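# Move small cardboard box from desk to counter

## Task

Pick up the small cardboard box that sits on the desk and set it down on this room's counter so it rests there without the robot holding it, leaving the stacked cartons undisturbed; the robot must not tip over or finish leaning.

## Robot and tools

ROBOT. A Hello Robot Stretch 4: an omni-wheel base, a lift that slides up a mast, one telescoping arm reaching forward, a wrist with yaw, pitch and roll, and a two-finger gripper. It stands about 1.6 m tall and the base rim lies within 0.23 m of the base origin. Cameras: head_camera, head_left_camera, head_right_camera (all on the head) and wrist_camera (on the gripper). A loose object may occasionally get a brief shove from outside.

FRAMES. Base frame: origin on the floor below the base centre, x ahead, y to the left, z up. hand_pose is reported in this frame and marks the point between the fingers, 0.015 m short of the tips; with all wrist joints at zero its axes line up with the base frame, and its printed position may be slightly wrong. The odometry frame is where the base frame was at the start of the scene. base_odometry comes from wheel rotation only, so slipping shows up as motion; heading runs -3.142 to 3.142, positive to the left.

execute_actions. Argument "actions" is a list holding one action or nothing (empty just reports state and pictures). Optional "cameras" picks which images come back: a list of camera names, ["all"] or omitted for every camera, [] for none; an unknown name rejects the call. One action may contain:
- "base": exactly one relative move from where the base last reported itself: {"translate_m": d} straight ahead/back, metres, -2 to 2, forward positive; {"strafe_m": d} sideways, metres, -2 to 2, left positive; {"rotate_rad": d} spin in place, radians, -3.2 to 3.2, counter-clockwise (left) positive.
- "joints": a dictionary of absolute targets by joint name (not offsets): lift_m 0 to 1.2 m; arm_m 0 to 0.55 m extension; wrist_yaw_rad -1.134 to 4.276 (0 straight ahead, positive turns left, 3.14 stowed back; past 3.4 the arm may obstruct); wrist_pitch_rad -1.117 to 4.259 (0 level, 1.57 pointing down); wrist_roll_rad -1.117 to 4.259 (0 puts both fingers level; positive turns clockwise seen from behind); gripper_m 0 to 0.08 m finger gap. Done-tolerances: lift and arm ±0.004, yaw and roll ±0.02, pitch ±0.05, gripper ±0.002. Targets outside a joint range get clipped (the result says so); any other bad value or unknown key rejects the whole call and nothing moves.
- "pace": "slow", "default", "fast" or "max". Base linear top speed 0.1/0.3/0.4/0.6 m/s, turning 1/2/3/4 rad/s; with lift above 0.2 these shrink, to 0.3 m/s and 1 rad/s at full height.
- "contact_limits": {"arm_m": v}, v from 0 (gentlest) to 0.75 (firmest), default 0.5; how much force the arm may use before halting.
- Alone: {"end_of_arm": "enable_torque"} re-powers wrist or gripper motors that shut off.
Base and joints in one action start together. A part you omit may keep pushing toward its former target without the status showing it. Each action runs at most 15 s. At scene start, sending lift_m 0.4 with wrist_yaw_rad 0 unfolds the wrist.

wait: {"seconds": 0 to 10}; commands nothing, returns the same report as an empty action. zoom_image: {"camera": name, "region": [x0, y0, x1, y1]} in pixels of that camera's latest full image, origin top-left, max 504x504. read_manual: returns only licence texts. finished_scene: {"scene": current scene number}; ends it permanently and reports success. If a result reports a stop, the remaining motion, wait and finish calls in that same reply are skipped.

RESULTS. base_status/joint_status: "done"; "off_target" (resting short of target, maybe still pushing); "contact_stop_at_<key>" (hit something; that part drops its target and may go slack, so a lift can sink and wheels can coast); "limit_stop_at_<name>" including "limit_stop_at_tilt" (lean over 6 degrees, lift/arm/wheels go slack until upright) and "limit_stop_at_own_body" (self-collision; move away from the body, often from wrist pitched up below -0.2 with roll below -0.4 or above 4); "time_out"; "torque_fault" (wrist or gripper motor limp until enable_torque). on_its_own lists uncommanded things; its "held at" is the held target. lidar_m: 12 distances, 30-degree sectors, first straight ahead then counter-clockwise (4th left, 7th behind, 10th right); "-" is nothing seen or closer than 0.25 m; it sees tabletops but misses glass and thin legs. wrist_depth_mm: 7x7 grid of depths from top-left, 100 to 2000 mm. turned_by_wheels vs turned_by_imu differing by over ~0.1 rad means a bump or slip. base_tilt in degrees (forward, right positive, ~1.5 degree fixed bias). motor_effort in percent, peak in brackets; wheel positive means turning right. Camera calibration is given as K and T_world_to_cam, with world meaning base frame.

GRIPPING. Close to a gap below the box width; once fingers touch, the servo aims just past contact. While squeezing, gripper_m reads above your value and gripper effort leaves 0; "off_target" after closing means something is held. Gripper effort staying beyond about 50 causes a torque fault and a possible drop.

AVOID. Turning or driving with over 1 kg held and arm_m above 0.2, especially at fast paces; steady pushes or pulls with a high gripper; ramming the gripper into surfaces (torque faults); dropping or slamming the box; knocking the stacked cartons. Release the box so it sits on the counter by itself, then pull back before finishing.

Each tool is called after "Request:" as name(argument=value, ...) on one line, values as JSON.

## Session

Request:
execute_actions(actions=[])

Scene clock: 0.00 s.
base_odometry: x=+0.000 y=+0.000 heading=+0.000 (m, m, rad; odometry frame)
turned_by_wheels: +0.000 (rad since the last result)
turned_by_imu: +0.000 (rad since the last result)
base_tilt: forward=+0.7 right=+0.1 (deg)
lidar_m: 0.65 0.79 1.44 1.45 0.84 0.70 0.71 0.81 1.43 1.47 1.36 0.66
base_status: not commanded
joint_positions: lift_m=+0.222 arm_m=-0.001 wrist_yaw_rad=+3.226 wrist_pitch_rad=+0.002 wrist_roll_rad=+0.007 gripper_m=+0.040
joint_status: not commanded
motor_effort: lift_m=+21 arm_m=-1 wrist_yaw_rad=+1 wrist_pitch_rad=-9 wrist_roll_rad=+0 gripper_m=+1 wheel_0=+0 wheel_1=+0 wheel_2=+0 (%)
hand_pose: x=-0.0491 y=+0.0692 z=+0.4001 quat_wxyz=(-0.042, -0.001, +0.004, +0.999) (m; base frame)
wrist_depth_mm: - - 133 842 778 723 683 / - - 132 831 768 732 683 / - 107 133 820 768 723 683 / - 124 139 831 778 723 676 / 203 991 917 842 778 723 683 / 213 1008 917 842 759 723 676 / 211 1025 114 842 123 699 676
pictures: head_camera, head_left_camera, head_right_camera, wrist_camera
Images, in order (width x height): head_camera 420x560, head_left_camera 420x672, head_right_camera 420x672, wrist_camera 616x392.

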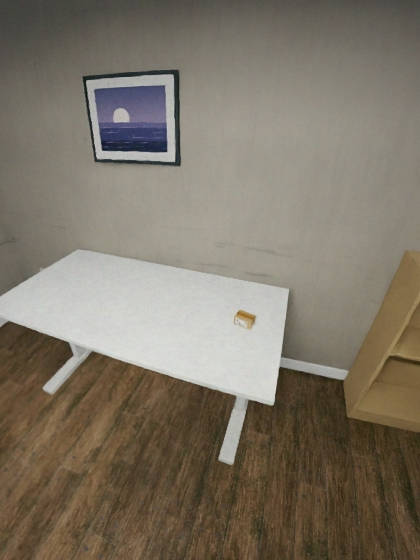

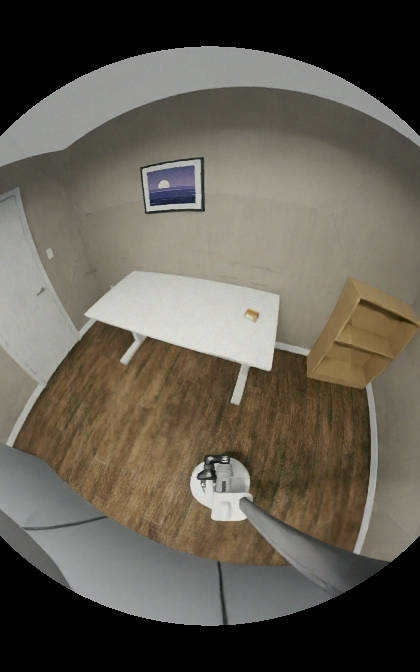

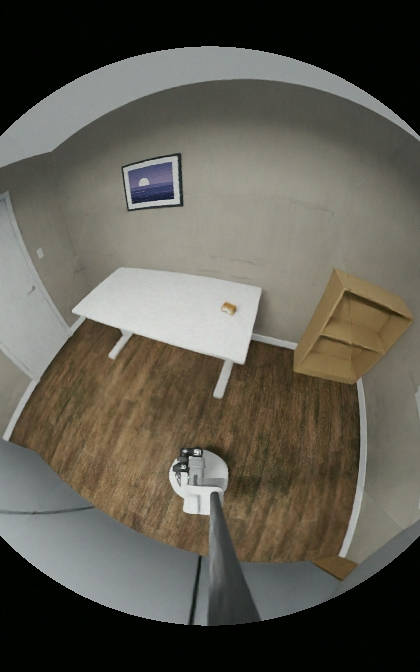

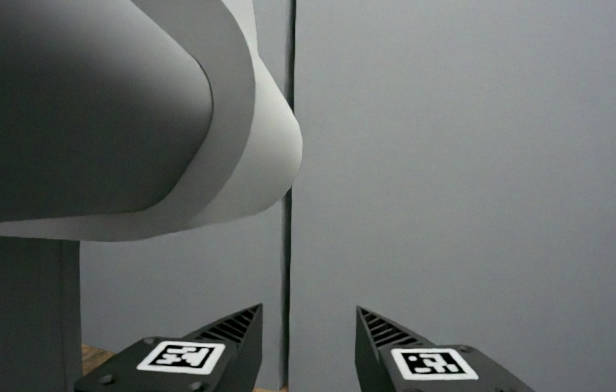

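Request:
zoom_image(camera="head_camera", region=[200, 280, 300, 360])

Request:
zoom_image(camera="head_right_camera", region=[0, 380, 420, 672])

Region (200, 280, 300, 360) of head_camera's 420x560 image, scaled by 5.040, with more detail than that image has; it fills the top 403 rows of this view, and the rest is white.

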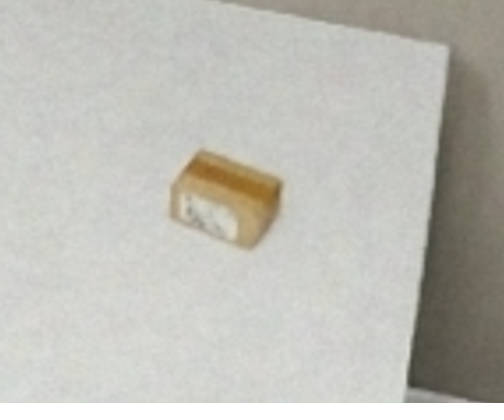

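Region (0, 380, 420, 672) of head_right_camera's 420x672 image, scaled by 1.200, with more detail than that image has; it fills the top 350 rows of this view, and the rest is white.

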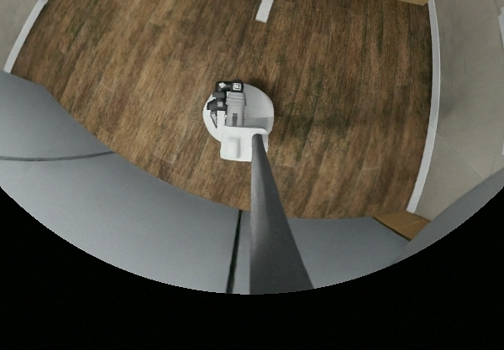

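Request:
execute_actions(actions=[{"base": {"rotate_rad": -0.127}, "joints": {"lift_m": 0.92, "wrist_yaw_rad": 1.17, "gripper_m": 0.08}, "pace": "fast"}])

Scene clock: 6.93 s.
base_odometry: x=+0.000 y=+0.000 heading=-0.127 (m, m, rad; odometry frame)
turned_by_wheels: -0.127 (rad since the last result)
turned_by_imu: -0.129 (rad since the last result)
base_tilt: forward=+0.5 right=+0.3 (deg)
lidar_m: 0.64 0.75 1.15 2.23 0.93 0.72 0.70 0.77 1.20 1.47 1.49 1.34
base_status: done
joint_positions: lift_m=+0.920 arm_m=-0.001 wrist_yaw_rad=+1.170 wrist_pitch_rad=+0.002 wrist_roll_rad=+0.007 gripper_m=+0.080
joint_status: all done
motor_effort: lift_m=+25(25) arm_m=-1(1) wrist_yaw_rad=+0(6) wrist_pitch_rad=-8(9) wrist_roll_rad=+0(1) gripper_m=+2(0) wheel_0=+0(5) wheel_1=+0(12) wheel_2=+0(4) (%)
hand_pose: x=+0.3335 y=+0.1618 z=+1.0976 quat_wxyz=(+0.834, +0.003, +0.003, +0.552) (m; base frame)
wrist_depth_mm: 1863 - - - - 1708 1308 / 1921 - - - - 1708 1281 / 1921 - - - - 1661 1281 / 1921 - - - - 1708 1308 / 1921 - - - - 1708 1308 / 1921 - - - 1430 1430 1281 / - 106 - - 931 110 -
pictures: head_camera, head_left_camera, head_right_camera, wrist_camera
camera_calibration (this result's frames):
wrist_camera: T_world_to_cam=[[0.932374, -0.361491, 0.00150282, -0.25041], [-0.000867493, -0.00639467, -0.999979, 1.16308], [0.361493, 0.932354, -0.00627582, -0.114364], [0, 0, 0, 1]] pos_world=[0.275826, 0.0235443, 1.16271]
Images, in order (width x height): head_camera 420x560, head_left_camera 420x672, head_right_camera 420x672, wrist_camera 616x392.

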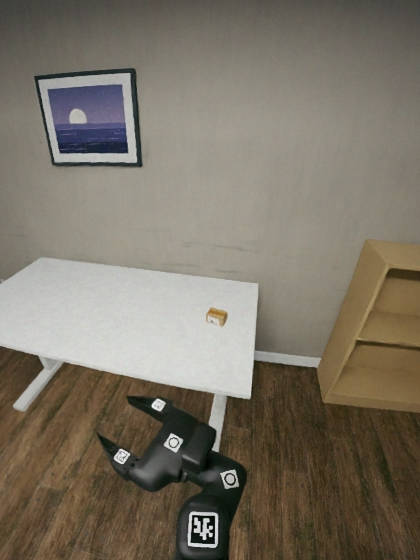

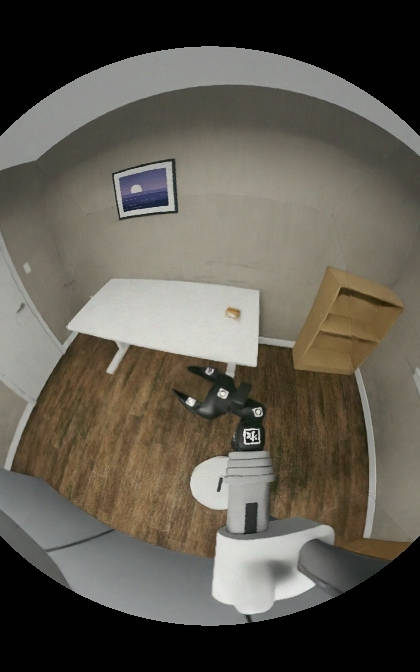

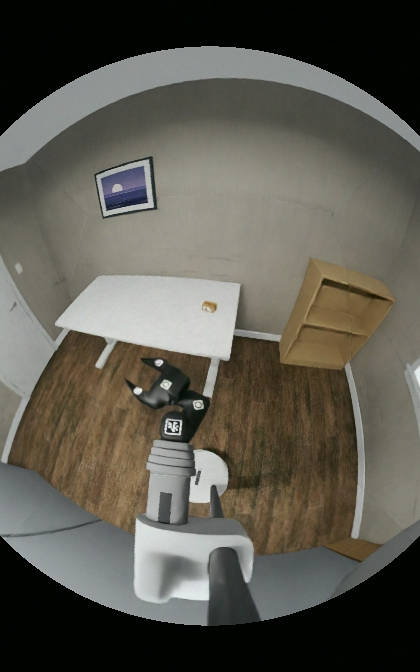

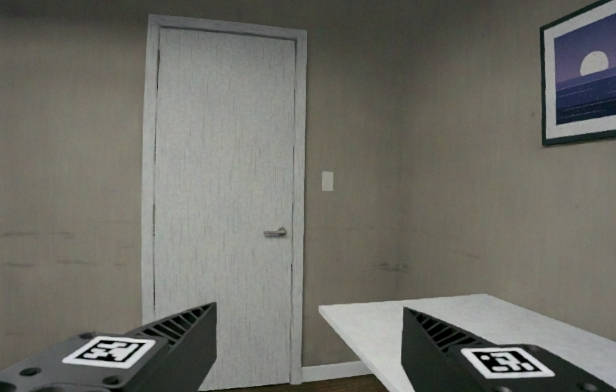

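Request:
execute_actions(actions=[{"base": {"translate_m": 0.35}, "joints": {"arm_m": 0.455, "wrist_pitch_rad": 1.57}, "pace": "fast"}])

Scene clock: 9.40 s.
base_odometry: x=+0.347 y=-0.044 heading=-0.127 (m, m, rad; odometry frame)
turned_by_wheels: +0.000 (rad since the last result)
turned_by_imu: +0.001 (rad since the last result)
base_tilt: forward=+0.8 right=+0.1 (deg)
lidar_m: 0.31 0.35 0.55 2.19 1.33 1.05 1.04 1.17 1.52 1.51 1.05 0.31
base_status: done
joint_positions: lift_m=+0.920 arm_m=+0.454 wrist_yaw_rad=+1.170 wrist_pitch_rad=+1.570 wrist_roll_rad=+0.007 gripper_m=+0.080
joint_status: all done
motor_effort: lift_m=+24(25) arm_m=+6(4) wrist_yaw_rad=+0(1) wrist_pitch_rad=+0(6) wrist_roll_rad=+0(0) gripper_m=+2(2) wheel_0=+0(4) wheel_1=+1(5) wheel_2=-1(7) (%)
hand_pose: x=+0.7055 y=-0.0339 z=+0.8852 quat_wxyz=(+0.591, -0.388, +0.591, +0.388) (m; base frame)
wrist_depth_mm: 312 312 310 309 306 304 304 / 314 310 310 309 307 306 304 / 314 312 309 309 309 306 304 / 314 312 310 309 307 307 304 / 315 312 310 259 309 306 304 / 315 314 312 259 309 307 306 / - 106 312 310 309 110 -
pictures: head_camera, head_left_camera, head_right_camera, wrist_camera
camera_calibration (this result's frames):
wrist_camera: T_world_to_cam=[[0.920969, -0.388438, -0.0305123, -0.632196], [-0.388516, -0.921435, 0.00359031, 0.303906], [-0.0295098, 0.00854796, -0.999528, 1.05609], [0, 0, 0, 1]] pos_world=[0.73147, 0.0254329, 1.03521]
Images, in order (width x height): head_camera 420x560, head_left_camera 420x672, head_right_camera 420x672, wrist_camera 616x392.

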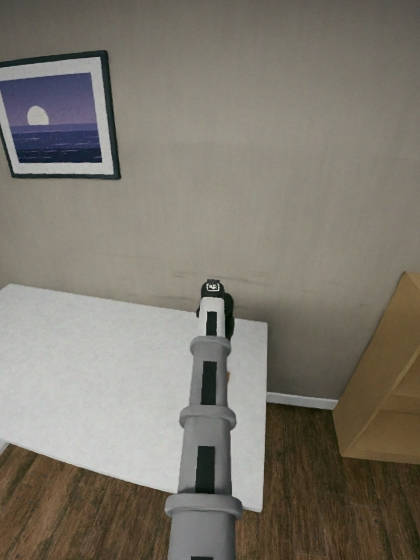

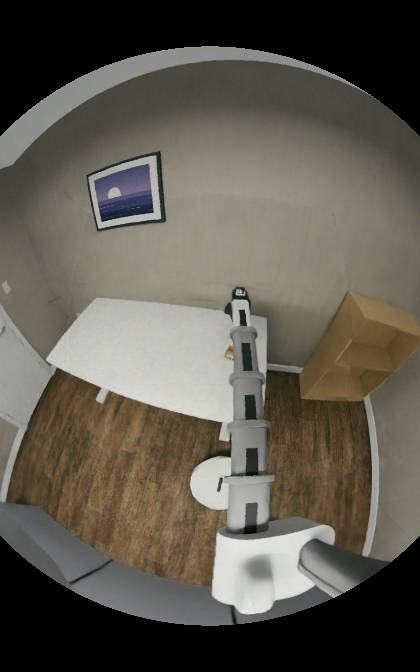

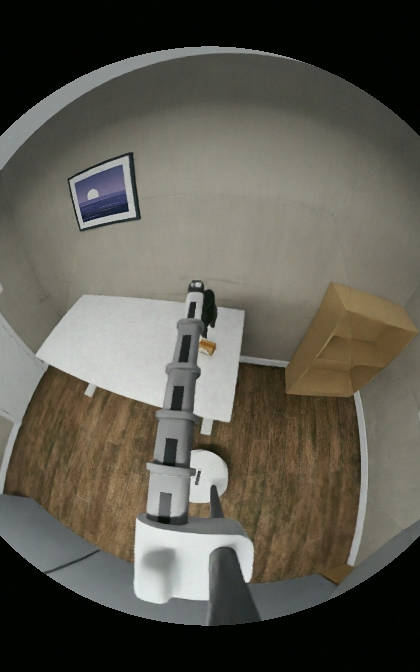

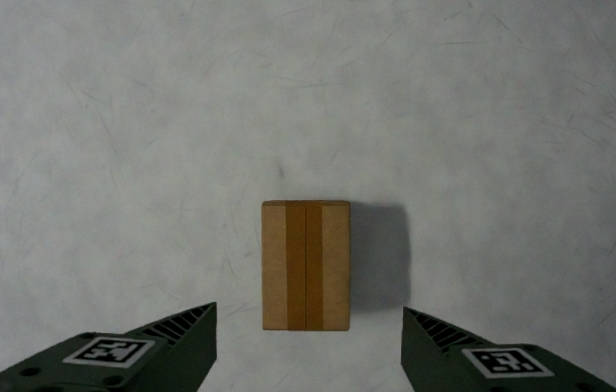

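Request:
execute_actions(actions=[{"joints": {"lift_m": 0.79, "arm_m": 0.449, "wrist_pitch_rad": 1.51}, "pace": "fast"}], cameras=["head_right_camera", "wrist_camera"])

Scene clock: 12.13 s.
base_odometry: x=+0.347 y=-0.044 heading=-0.127 (m, m, rad; odometry frame)
turned_by_wheels: +0.000 (rad since the last result)
turned_by_imu: +0.000 (rad since the last result)
base_tilt: forward=+0.8 right=+0.1 (deg)
lidar_m: 0.32 0.36 0.53 2.19 1.34 1.08 1.05 1.17 1.54 1.51 1.06 0.33
base_status: not commanded
joint_positions: lift_m=+0.790 arm_m=+0.450 wrist_yaw_rad=+1.170 wrist_pitch_rad=+1.511 wrist_roll_rad=+0.007 gripper_m=+0.080
joint_status: all done
motor_effort: lift_m=+18(22) arm_m=-5(4) wrist_yaw_rad=+1(1) wrist_pitch_rad=-3(3) wrist_roll_rad=+0(0) gripper_m=+2(1) wheel_0=+1(1) wheel_1=+1(1) wheel_2=-1(1) (%)
hand_pose: x=+0.7063 y=-0.0224 z=+0.7562 quat_wxyz=(+0.608, -0.376, +0.573, +0.400) (m; base frame)
wrist_depth_mm: 191 190 189 188 187 186 - / 189 189 187 186 186 185 185 / 188 187 186 185 185 183 182 / 186 186 185 184 183 182 181 / 185 184 183 133 181 181 180 / 183 182 140 132 146 180 179 / - 106 131 131 131 110 -
pictures: head_right_camera, wrist_camera
camera_calibration (this result's frames):
wrist_camera: T_world_to_cam=[[0.921663, -0.386802, -0.0303609, -0.632919], [-0.387937, -0.92002, -0.0553878, 0.359528], [-0.00650858, 0.062827, -0.998003, 0.910874], [0, 0, 0, 1]] pos_world=[0.728741, 0.0287315, 0.909753]
Images, in order (width x height): head_right_camera 420x672, wrist_camera 616x392.

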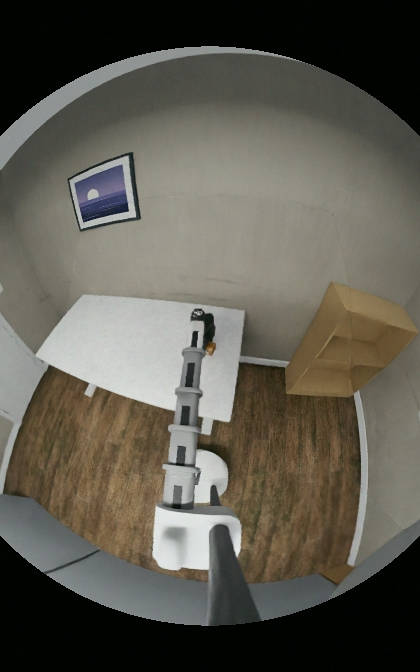

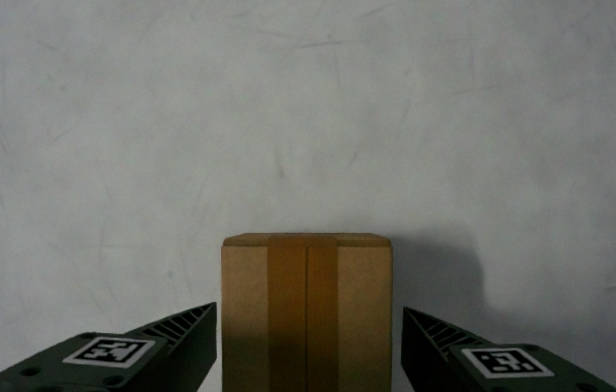

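Request:
execute_actions(actions=[{"joints": {"gripper_m": 0.045}}], cameras=["wrist_camera"])

Scene clock: 13.30 s.
base_odometry: x=+0.347 y=-0.044 heading=-0.127 (m, m, rad; odometry frame)
turned_by_wheels: +0.000 (rad since the last result)
turned_by_imu: +0.000 (rad since the last result)
base_tilt: forward=+0.8 right=+0.0 (deg)
lidar_m: 0.30 0.36 0.54 2.19 1.33 1.08 1.05 1.18 1.53 1.50 1.07 0.32
base_status: not commanded
joint_positions: lift_m=+0.790 arm_m=+0.450 wrist_yaw_rad=+1.170 wrist_pitch_rad=+1.511 wrist_roll_rad=+0.007 gripper_m=+0.059
joint_status: gripper_m off_target (ended at +0.059, target +0.045)
on_its_own: gripper_m is held at +0.054, not at your +0.045, by its contact guard: the fingers met something
motor_effort: lift_m=+17(17) arm_m=-5(5) wrist_yaw_rad=+1(1) wrist_pitch_rad=-3(3) wrist_roll_rad=+1(0) gripper_m=-36(39) wheel_0=+1(1) wheel_1=+1(1) wheel_2=-1(1) (%)
hand_pose: x=+0.7063 y=-0.0224 z=+0.7562 quat_wxyz=(+0.608, -0.376, +0.573, +0.400) (m; base frame)
wrist_depth_mm: 191 190 189 188 187 186 - / 189 189 187 186 186 185 185 / 187 187 186 185 184 183 182 / 186 186 185 183 183 182 182 / 185 184 183 133 181 181 180 / 183 183 133 132 135 179 179 / 182 - 129 131 130 122 -
pictures: wrist_camera
camera_calibration (this result's frames):
wrist_camera: T_world_to_cam=[[0.921663, -0.386802, -0.0303609, -0.632919], [-0.387937, -0.920019, -0.0554052, 0.359545], [-0.00650178, 0.062843, -0.998002, 0.910869], [0, 0, 0, 1]] pos_world=[0.728741, 0.0287325, 0.909754]
Images, in order (width x height): wrist_camera 616x392.

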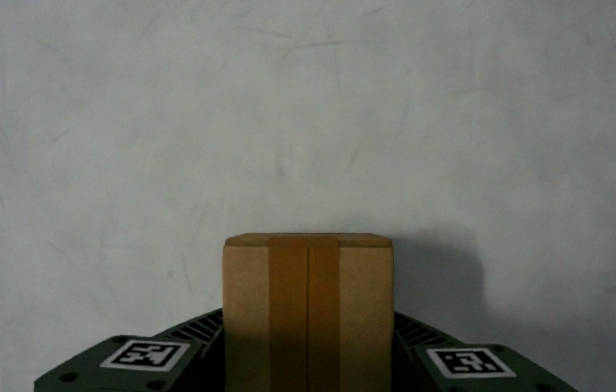

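Request:
execute_actions(actions=[{"joints": {"lift_m": 0.83}}], cameras=["wrist_camera"])

Scene clock: 14.50 s.
base_odometry: x=+0.347 y=-0.044 heading=-0.127 (m, m, rad; odometry frame)
turned_by_wheels: +0.000 (rad since the last result)
turned_by_imu: +0.000 (rad since the last result)
base_tilt: forward=+0.8 right=+0.2 (deg)
lidar_m: 0.30 0.37 0.54 2.18 1.37 1.06 1.05 1.16 1.54 1.50 1.06 0.32
base_status: not commanded
joint_positions: lift_m=+0.830 arm_m=+0.450 wrist_yaw_rad=+1.170 wrist_pitch_rad=+1.511 wrist_roll_rad=+0.007 gripper_m=+0.059
joint_status: all done
on_its_own: gripper_m is held at +0.054, not at your +0.045, by its contact guard: the fingers met something
motor_effort: lift_m=+25(28) arm_m=-5(5) wrist_yaw_rad=+0(0) wrist_pitch_rad=-3(3) wrist_roll_rad=+0(0) gripper_m=-36(34) wheel_0=+1(1) wheel_1=+1(1) wheel_2=-1(1) (%)
hand_pose: x=+0.7063 y=-0.0224 z=+0.7956 quat_wxyz=(+0.608, -0.376, +0.573, +0.400) (m; base frame)
wrist_depth_mm: 231 231 229 228 227 226 225 / 230 229 228 227 225 224 224 / 228 227 226 224 224 223 222 / 226 225 224 223 222 221 220 / 224 224 223 133 220 220 219 / 223 221 132 132 135 218 216 / 222 - 129 131 130 122 -
pictures: wrist_camera
camera_calibration (this result's frames):
wrist_camera: T_world_to_cam=[[0.921663, -0.386801, -0.0303608, -0.631722], [-0.387936, -0.920019, -0.0554166, 0.361735], [-0.00649735, 0.0628535, -0.998002, 0.950136], [0, 0, 0, 1]] pos_world=[0.728739, 0.0287331, 0.949104]
Images, in order (width x height): wrist_camera 616x392.

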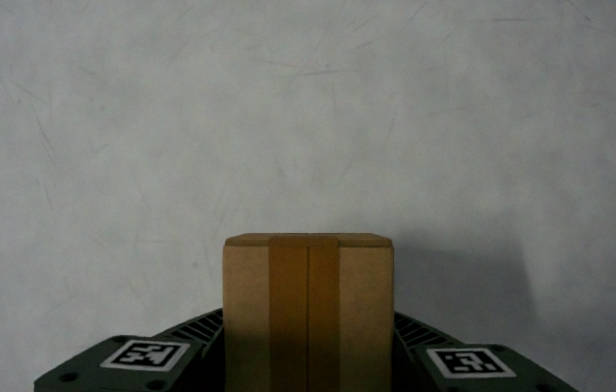

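Request:
execute_actions(actions=[{"base": {"rotate_rad": 2.97}, "joints": {"lift_m": 1.06, "arm_m": 0.2}, "pace": "default"}])

Scene clock: 18.07 s.
base_odometry: x=+0.347 y=-0.044 heading=+2.843 (m, m, rad; odometry frame)
turned_by_wheels: +2.970 (rad since the last result)
turned_by_imu: +3.036 (rad since the last result)
base_tilt: forward=+0.7 right=+0.1 (deg)
lidar_m: 1.05 1.08 1.44 1.51 1.25 1.06 0.30 0.35 0.45 1.24 1.58 1.12
base_status: done
joint_positions: lift_m=+1.060 arm_m=+0.201 wrist_yaw_rad=+1.170 wrist_pitch_rad=+1.510 wrist_roll_rad=+0.007 gripper_m=+0.059
joint_status: all done
on_its_own: gripper_m is held at +0.054, not at your +0.045, by its contact guard: the fingers met something
motor_effort: lift_m=+24(27) arm_m=-6(4) wrist_yaw_rad=+0(2) wrist_pitch_rad=-1(3) wrist_roll_rad=+0(1) gripper_m=-35(36) wheel_0=-1(7) wheel_1=+0(11) wheel_2=+1(5) (%)
hand_pose: x=+0.4574 y=-0.0222 z=+1.0256 quat_wxyz=(+0.608, -0.376, +0.573, +0.400) (m; base frame)
wrist_depth_mm: 1229 1229 1205 1205 1205 946 723 / 1205 1205 1205 1205 1182 1042 788 / 1205 1205 1182 1182 1182 1182 854 / 1205 1182 1182 1182 1182 1160 931 / 1182 960 960 133 1138 1160 1042 / 1182 946 132 132 135 1160 1138 / 1138 - 130 131 130 122 1138
pictures: head_camera, head_left_camera, head_right_camera, wrist_camera
camera_calibration (this result's frames):
wrist_camera: T_world_to_cam=[[0.921788, -0.386503, -0.0303594, -0.395353], [-0.387644, -0.9201, -0.0561097, 0.278664], [-0.00624707, 0.0634899, -0.997963, 1.17796], [0, 0, 0, 1]] pos_world=[0.479813, 0.0288045, 1.17919]
Images, in order (width x height): head_camera 420x560, head_left_camera 420x672, head_right_camera 420x672, wrist_camera 616x392.

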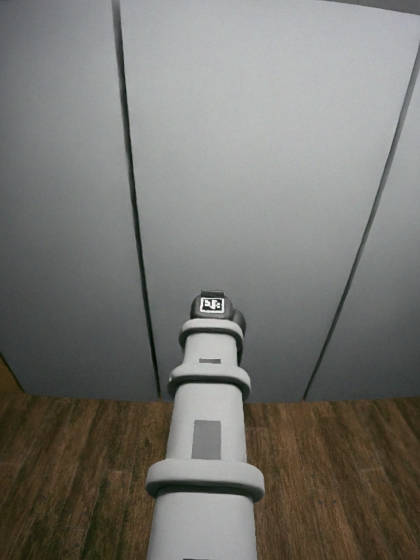

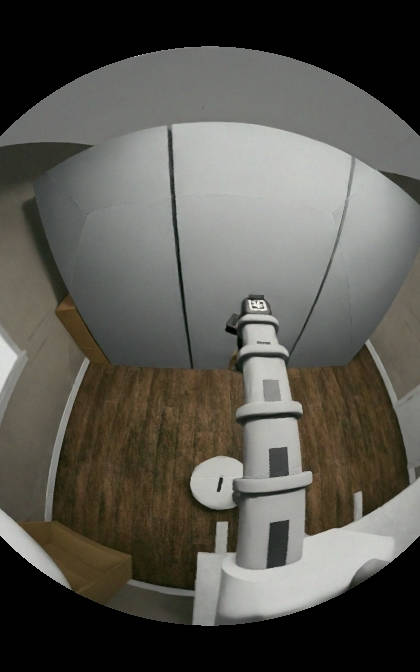

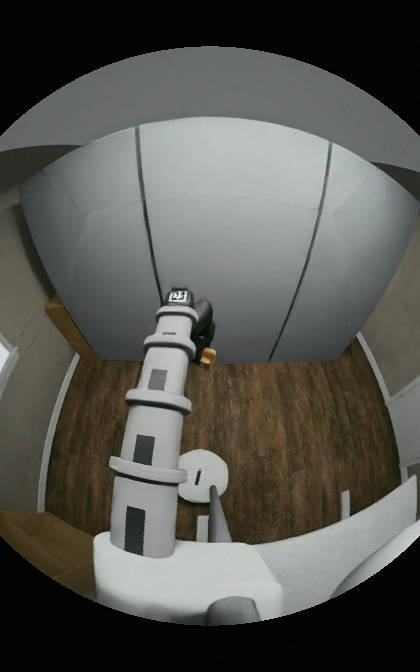

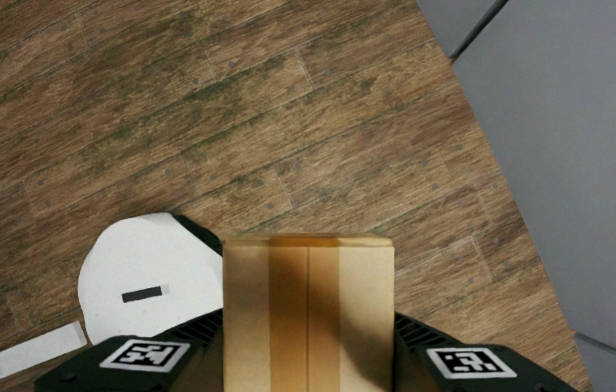

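Request:
zoom_image(camera="head_left_camera", region=[0, 140, 200, 420])

Request:
zoom_image(camera="head_right_camera", region=[260, 180, 420, 500])

Region (0, 140, 200, 420) of head_left_camera's 420x672 image, scaled by 1.800, with more detail than that image has; it fills the left 360 columns of this view, and the rest is white.

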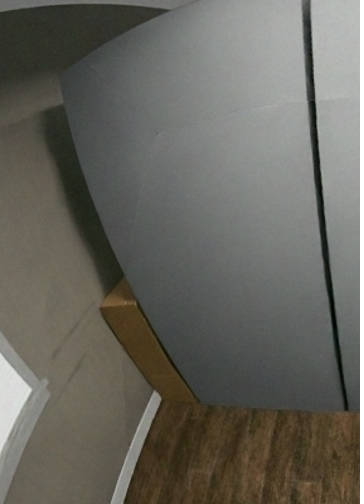

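Region (260, 180, 420, 500) of head_right_camera's 420x672 image, scaled by 1.575, with more detail than that image has.

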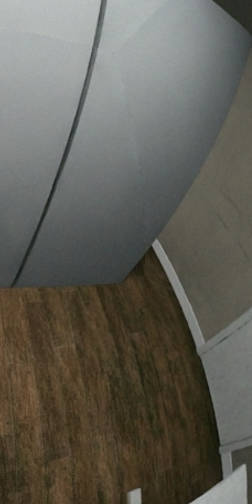

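Request:
execute_actions(actions=[{"base": {"translate_m": 0.55}, "joints": {"lift_m": 0.5, "arm_m": 0.0}, "pace": "fast"}])

Scene clock: 24.23 s.
base_odometry: x=-0.179 y=+0.118 heading=+2.843 (m, m, rad; odometry frame)
turned_by_wheels: +0.000 (rad since the last result)
turned_by_imu: +0.002 (rad since the last result)
base_tilt: forward=+0.7 right=+0.1 (deg)
lidar_m: 0.50 0.53 0.70 1.53 1.57 1.54 0.85 0.91 1.23 2.18 0.76 0.53
base_status: done
joint_positions: lift_m=+0.500 arm_m=+0.001 wrist_yaw_rad=+1.170 wrist_pitch_rad=+1.510 wrist_roll_rad=+0.007 gripper_m=+0.059
joint_status: all done
on_its_own: gripper_m is held at +0.054, not at your +0.045, by its contact guard: the fingers met something
motor_effort: lift_m=+18(25) arm_m=-5(7) wrist_yaw_rad=+1(1) wrist_pitch_rad=-2(2) wrist_roll_rad=-1(1) gripper_m=-35(35) wheel_0=+0(5) wheel_1=+0(3) wheel_2=+1(8) (%)
hand_pose: x=+0.2573 y=-0.0223 z=+0.4662 quat_wxyz=(+0.608, -0.376, +0.573, +0.400) (m; base frame)
wrist_depth_mm: 640 634 627 634 597 377 296 / 634 634 627 627 621 418 324 / 627 627 627 621 621 477 347 / 407 404 500 621 615 544 384 / 402 402 402 133 603 603 427 / 402 399 132 132 135 603 477 / 399 - 129 131 130 122 525
pictures: head_camera, head_left_camera, head_right_camera, wrist_camera
camera_calibration (this result's frames):
wrist_camera: T_world_to_cam=[[0.921708, -0.386695, -0.0303605, -0.227917], [-0.387833, -0.92004, -0.0557823, 0.169534], [-0.00636214, 0.0631897, -0.997981, 0.618438], [0, 0, 0, 1]] pos_world=[0.279758, 0.0287653, 0.619727]
Images, in order (width x height): head_camera 420x560, head_left_camera 420x672, head_right_camera 420x672, wrist_camera 616x392.

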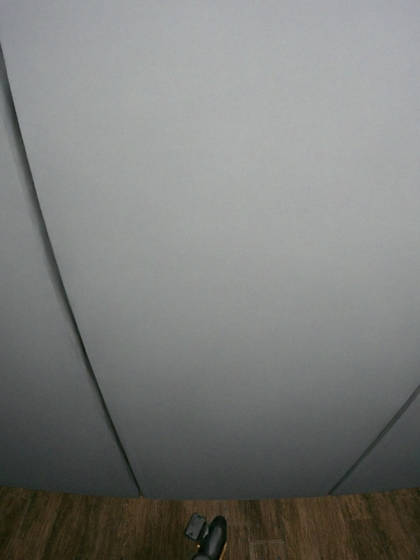

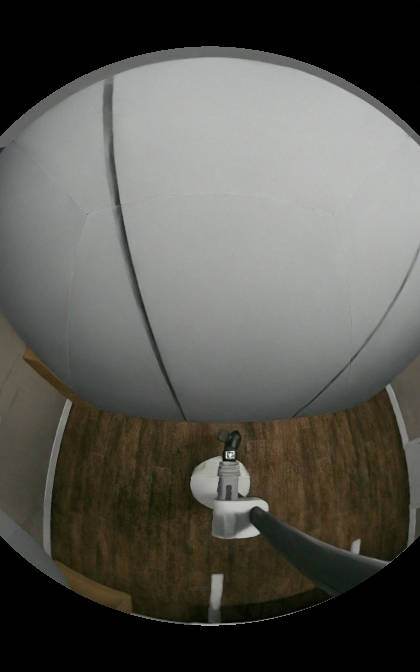

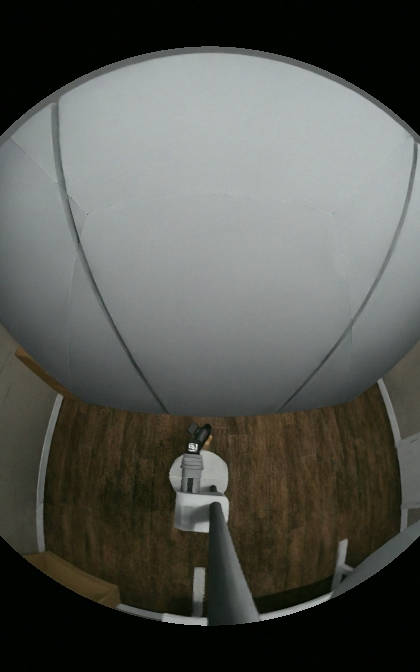

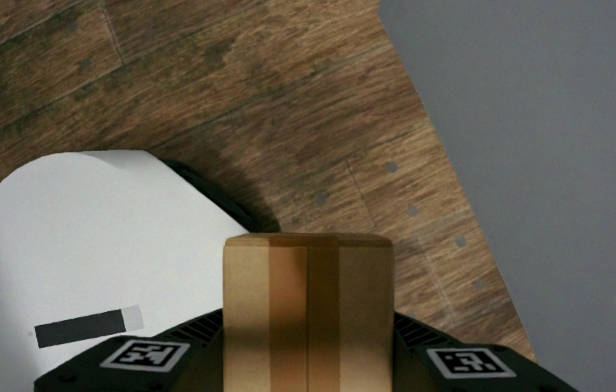

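Request:
execute_actions(actions=[{"base": {"strafe_m": -1.84}, "pace": "max"}])

Scene clock: 29.43 s.
base_odometry: x=+0.363 y=+1.876 heading=+2.843 (m, m, rad; odometry frame)
turned_by_wheels: +0.000 (rad since the last result)
turned_by_imu: +0.001 (rad since the last result)
base_tilt: forward=+0.8 right=+0.1 (deg)
lidar_m: 1.23 0.63 0.79 1.99 1.25 0.97 1.61 0.50 0.33 0.34 0.36 0.50
base_status: done
joint_positions: lift_m=+0.500 arm_m=+0.001 wrist_yaw_rad=+1.170 wrist_pitch_rad=+1.510 wrist_roll_rad=+0.007 gripper_m=+0.059
joint_status: not commanded
on_its_own: gripper_m is held at +0.054, not at your +0.045, by its contact guard: the fingers met something
motor_effort: lift_m=+19(19) arm_m=-5(5) wrist_yaw_rad=+1(0) wrist_pitch_rad=-1(1) wrist_roll_rad=+1(0) gripper_m=-36(36) wheel_0=-1(12) wheel_1=+1(14) wheel_2=+0(1) (%)
hand_pose: x=+0.2573 y=-0.0223 z=+0.4661 quat_wxyz=(+0.608, -0.376, +0.573, +0.400) (m; base frame)
wrist_depth_mm: 640 640 634 634 627 627 627 / 634 634 627 627 621 621 621 / 634 627 621 621 621 615 621 / 407 407 504 615 615 609 609 / 404 404 402 133 609 603 603 / 402 399 132 132 135 603 603 / 399 - 129 131 130 122 574
pictures: head_camera, head_left_camera, head_right_camera, wrist_camera
camera_calibration (this result's frames):
wrist_camera: T_world_to_cam=[[0.921702, -0.386709, -0.0303605, -0.227913], [-0.387847, -0.920035, -0.0557748, 0.169522], [-0.00636413, 0.0631829, -0.997982, 0.618314], [0, 0, 0, 1]] pos_world=[0.279752, 0.0287633, 0.619602]
Images, in order (width x height): head_camera 420x560, head_left_camera 420x672, head_right_camera 420x672, wrist_camera 616x392.

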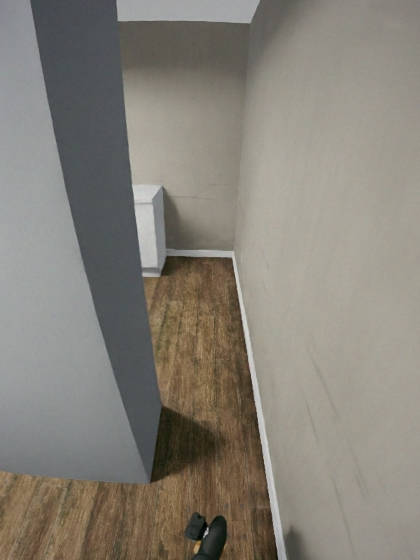

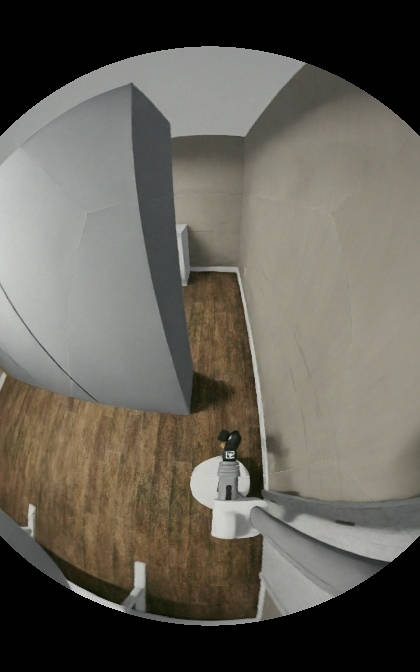

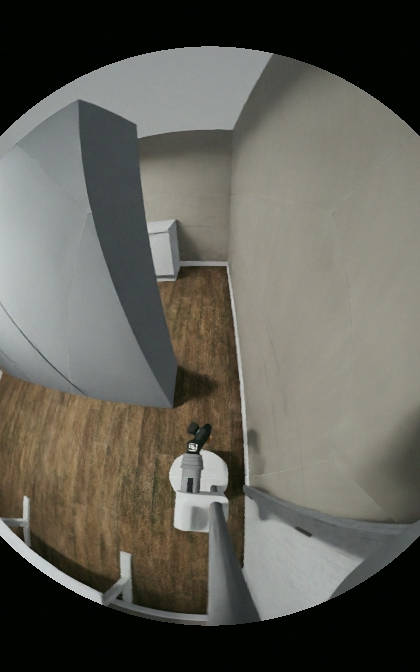

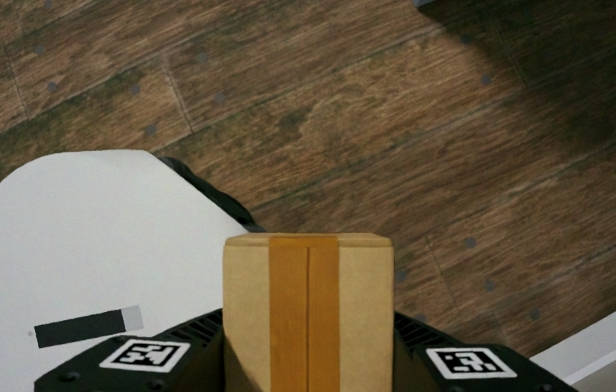

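Request:
zoom_image(camera="head_camera", region=[100, 360, 320, 560])

Request:
zoom_image(camera="head_camera", region=[110, 160, 290, 360])

Region (100, 360, 320, 560) of head_camera's 420x560 image, scaled by 2.291, with more detail than that image has; it fills the top 458 rows of this view, and the rest is white.

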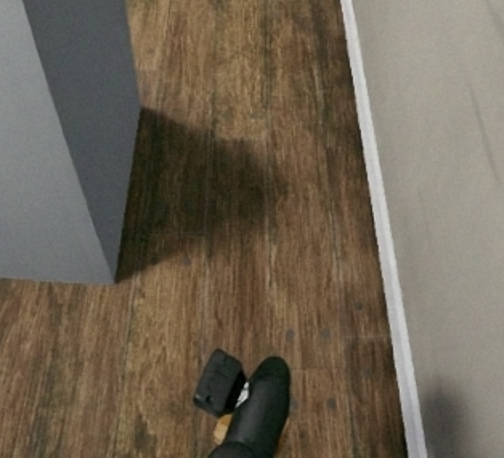

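Region (110, 160, 290, 360) of head_camera's 420x560 image, scaled by 2.520, with more detail than that image has; it fills the left 454 columns of this view, and the rest is white.

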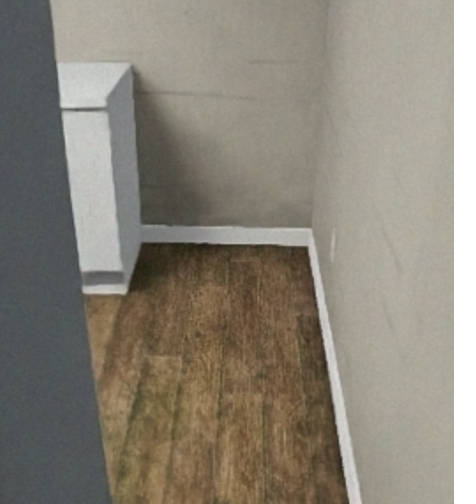

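Request:
execute_actions(actions=[{"base": {"translate_m": 1.9}, "joints": {"lift_m": 1.05}, "pace": "max"}])

Scene clock: 37.63 s.
base_odometry: x=-1.453 y=+2.435 heading=+2.843 (m, m, rad; odometry frame)
turned_by_wheels: +0.000 (rad since the last result)
turned_by_imu: +0.006 (rad since the last result)
base_tilt: forward=+0.6 right=+0.3 (deg)
lidar_m: 1.03 0.87 0.88 2.26 1.27 0.94 1.13 0.44 0.29 0.27 0.29 0.42
base_status: done
joint_positions: lift_m=+1.050 arm_m=+0.001 wrist_yaw_rad=+1.170 wrist_pitch_rad=+1.510 wrist_roll_rad=+0.007 gripper_m=+0.059
joint_status: all done
on_its_own: gripper_m is held at +0.054, not at your +0.045, by its contact guard: the fingers met something
motor_effort: lift_m=+24(26) arm_m=-5(5) wrist_yaw_rad=+0(1) wrist_pitch_rad=-2(2) wrist_roll_rad=-1(1) gripper_m=-36(36) wheel_0=-1(4) wheel_1=+0(4) wheel_2=+0(10) (%)
hand_pose: x=+0.2573 y=-0.0223 z=+1.0156 quat_wxyz=(+0.608, -0.376, +0.573, +0.400) (m; base frame)
wrist_depth_mm: 1205 1205 1205 1205 1182 1182 1160 / 1205 1205 1205 1182 1182 1182 1182 / 1205 1182 1182 1182 1160 1160 1160 / 1160 1182 960 1160 1160 1160 1160 / 1182 1182 946 133 1160 1118 866 / 1160 1160 132 132 135 750 621 / 1138 - 129 131 130 122 504
pictures: head_camera, head_left_camera, head_right_camera, wrist_camera
camera_calibration (this result's frames):
wrist_camera: T_world_to_cam=[[0.921701, -0.386711, -0.0303605, -0.211189], [-0.387849, -0.920034, -0.0557706, 0.200155], [-0.00636563, 0.0631791, -0.997982, 1.16679], [0, 0, 0, 1]] pos_world=[0.27971, 0.0287629, 1.16919]
Images, in order (width x height): head_camera 420x560, head_left_camera 420x672, head_right_camera 420x672, wrist_camera 616x392.

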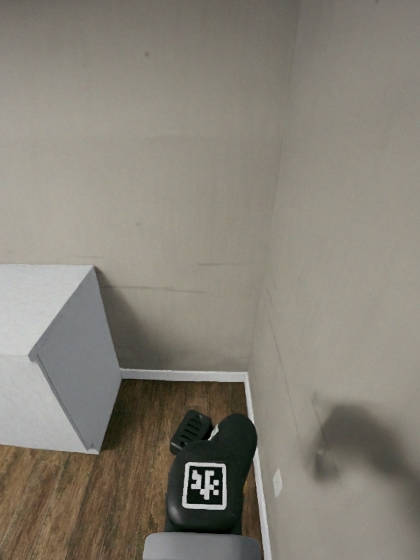

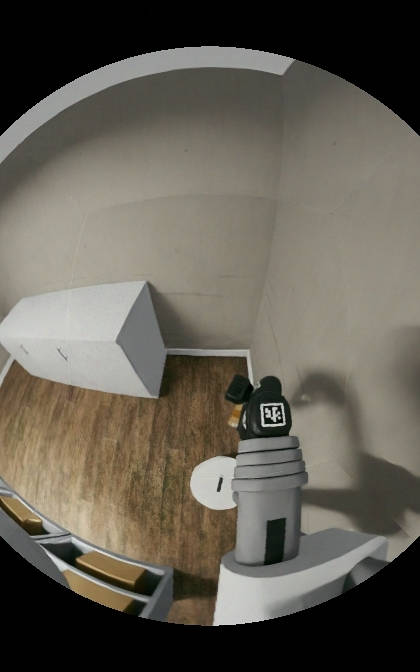

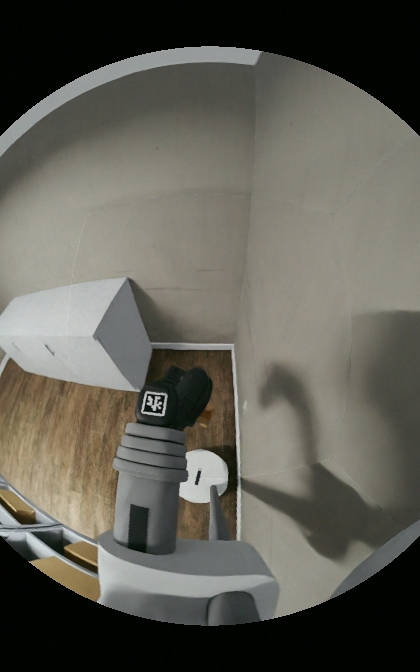

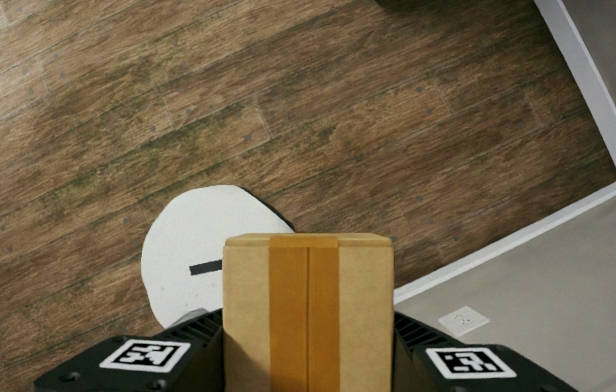

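Request:
execute_actions(actions=[{"base": {"strafe_m": 0.8}, "joints": {"arm_m": 0.53, "lift_m": 1.03}, "pace": "max"}])

Scene clock: 41.83 s.
base_odometry: x=-1.688 y=+1.671 heading=+2.843 (m, m, rad; odometry frame)
turned_by_wheels: +0.000 (rad since the last result)
turned_by_imu: -0.001 (rad since the last result)
base_tilt: forward=+0.6 right=+0.2 (deg)
lidar_m: 0.59 0.61 0.87 2.65 1.32 0.93 0.87 0.92 1.15 1.07 1.14 0.65
base_status: done
joint_positions: lift_m=+1.030 arm_m=+0.529 wrist_yaw_rad=+1.170 wrist_pitch_rad=+1.510 wrist_roll_rad=+0.007 gripper_m=+0.059
joint_status: all done
on_its_own: gripper_m is held at +0.054, not at your +0.045, by its contact guard: the fingers met something
motor_effort: lift_m=+19(23) arm_m=+5(7) wrist_yaw_rad=+1(1) wrist_pitch_rad=-1(2) wrist_roll_rad=+2(0) gripper_m=-35(36) wheel_0=-1(11) wheel_1=+0(10) wheel_2=+0(0) (%)
hand_pose: x=+0.7855 y=-0.0223 z=+0.9961 quat_wxyz=(+0.608, -0.376, +0.573, +0.400) (m; base frame)
wrist_depth_mm: 242 241 240 239 237 236 236 / 241 239 238 237 236 235 235 / 238 237 236 235 234 233 233 / 237 236 234 233 232 231 230 / 235 233 232 133 229 229 229 / 234 232 132 132 135 228 226 / 232 - 129 131 130 122 225
pictures: head_camera, head_left_camera, head_right_camera, wrist_camera
camera_calibration (this result's frames):
wrist_camera: T_world_to_cam=[[0.921684, -0.386751, -0.030357, -0.698576], [-0.387888, -0.920015, -0.0558064, 0.403976], [-0.0063457, 0.063211, -0.99798, 1.15065], [0, 0, 0, 1]] pos_world=[0.807866, 0.0287554, 1.14966]
Images, in order (width x height): head_camera 420x560, head_left_camera 420x672, head_right_camera 420x672, wrist_camera 616x392.

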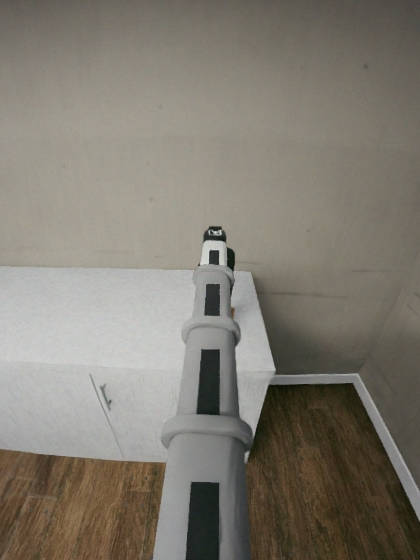

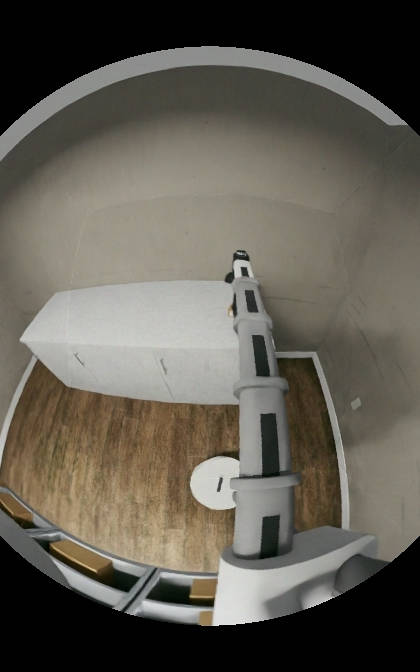

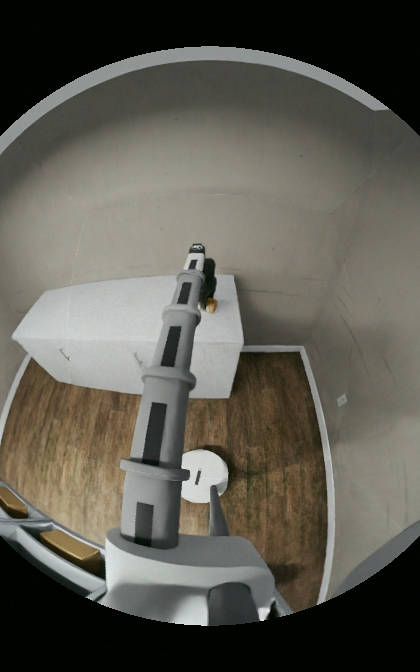

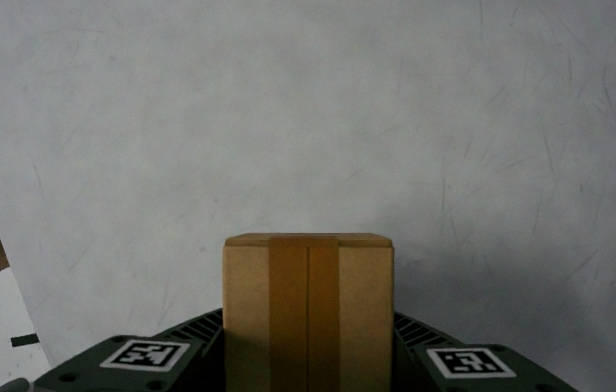

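Request:
execute_actions(actions=[{"joints": {"lift_m": 0.982}}], cameras=["wrist_camera"])

Scene clock: 43.10 s.
base_odometry: x=-1.688 y=+1.671 heading=+2.843 (m, m, rad; odometry frame)
turned_by_wheels: +0.000 (rad since the last result)
turned_by_imu: +0.000 (rad since the last result)
base_tilt: forward=+0.6 right=-0.1 (deg)
lidar_m: 0.59 0.63 0.84 2.66 1.32 0.94 0.88 0.91 1.14 1.08 1.13 0.64
base_status: not commanded
joint_positions: lift_m=+0.982 arm_m=+0.529 wrist_yaw_rad=+1.170 wrist_pitch_rad=+1.510 wrist_roll_rad=+0.007 gripper_m=+0.059
joint_status: all done
on_its_own: gripper_m is held at +0.054, not at your +0.045, by its contact guard: the fingers met something
motor_effort: lift_m=+18(18) arm_m=+5(6) wrist_yaw_rad=+0(0) wrist_pitch_rad=-2(1) wrist_roll_rad=+0(1) gripper_m=-35(35) wheel_0=-1(1) wheel_1=+0(0) wheel_2=+0(0) (%)
hand_pose: x=+0.7855 y=-0.0223 z=+0.9482 quat_wxyz=(+0.608, -0.376, +0.573, +0.400) (m; base frame)
wrist_depth_mm: 193 191 191 190 189 188 - / 191 190 189 188 187 186 186 / 189 189 188 187 186 185 184 / 188 187 186 185 185 183 183 / 186 186 185 133 182 182 182 / 185 185 132 132 135 181 180 / 184 - 129 131 130 122 -
pictures: wrist_camera
camera_calibration (this result's frames):
wrist_camera: T_world_to_cam=[[0.921685, -0.38675, -0.030357, -0.700031], [-0.387888, -0.920016, -0.0558066, 0.401304], [-0.00634566, 0.0632112, -0.99798, 1.10286], [0, 0, 0, 1]] pos_world=[0.807867, 0.0287555, 1.10177]
Images, in order (width x height): wrist_camera 616x392.

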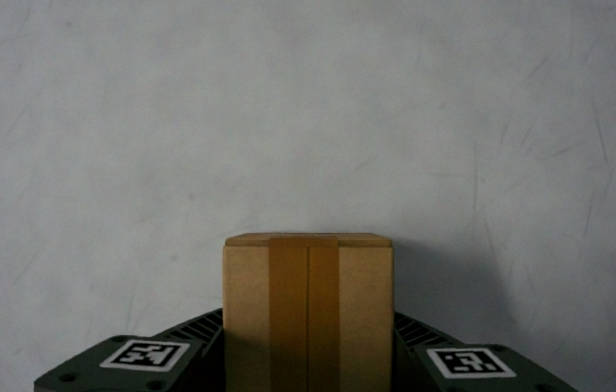

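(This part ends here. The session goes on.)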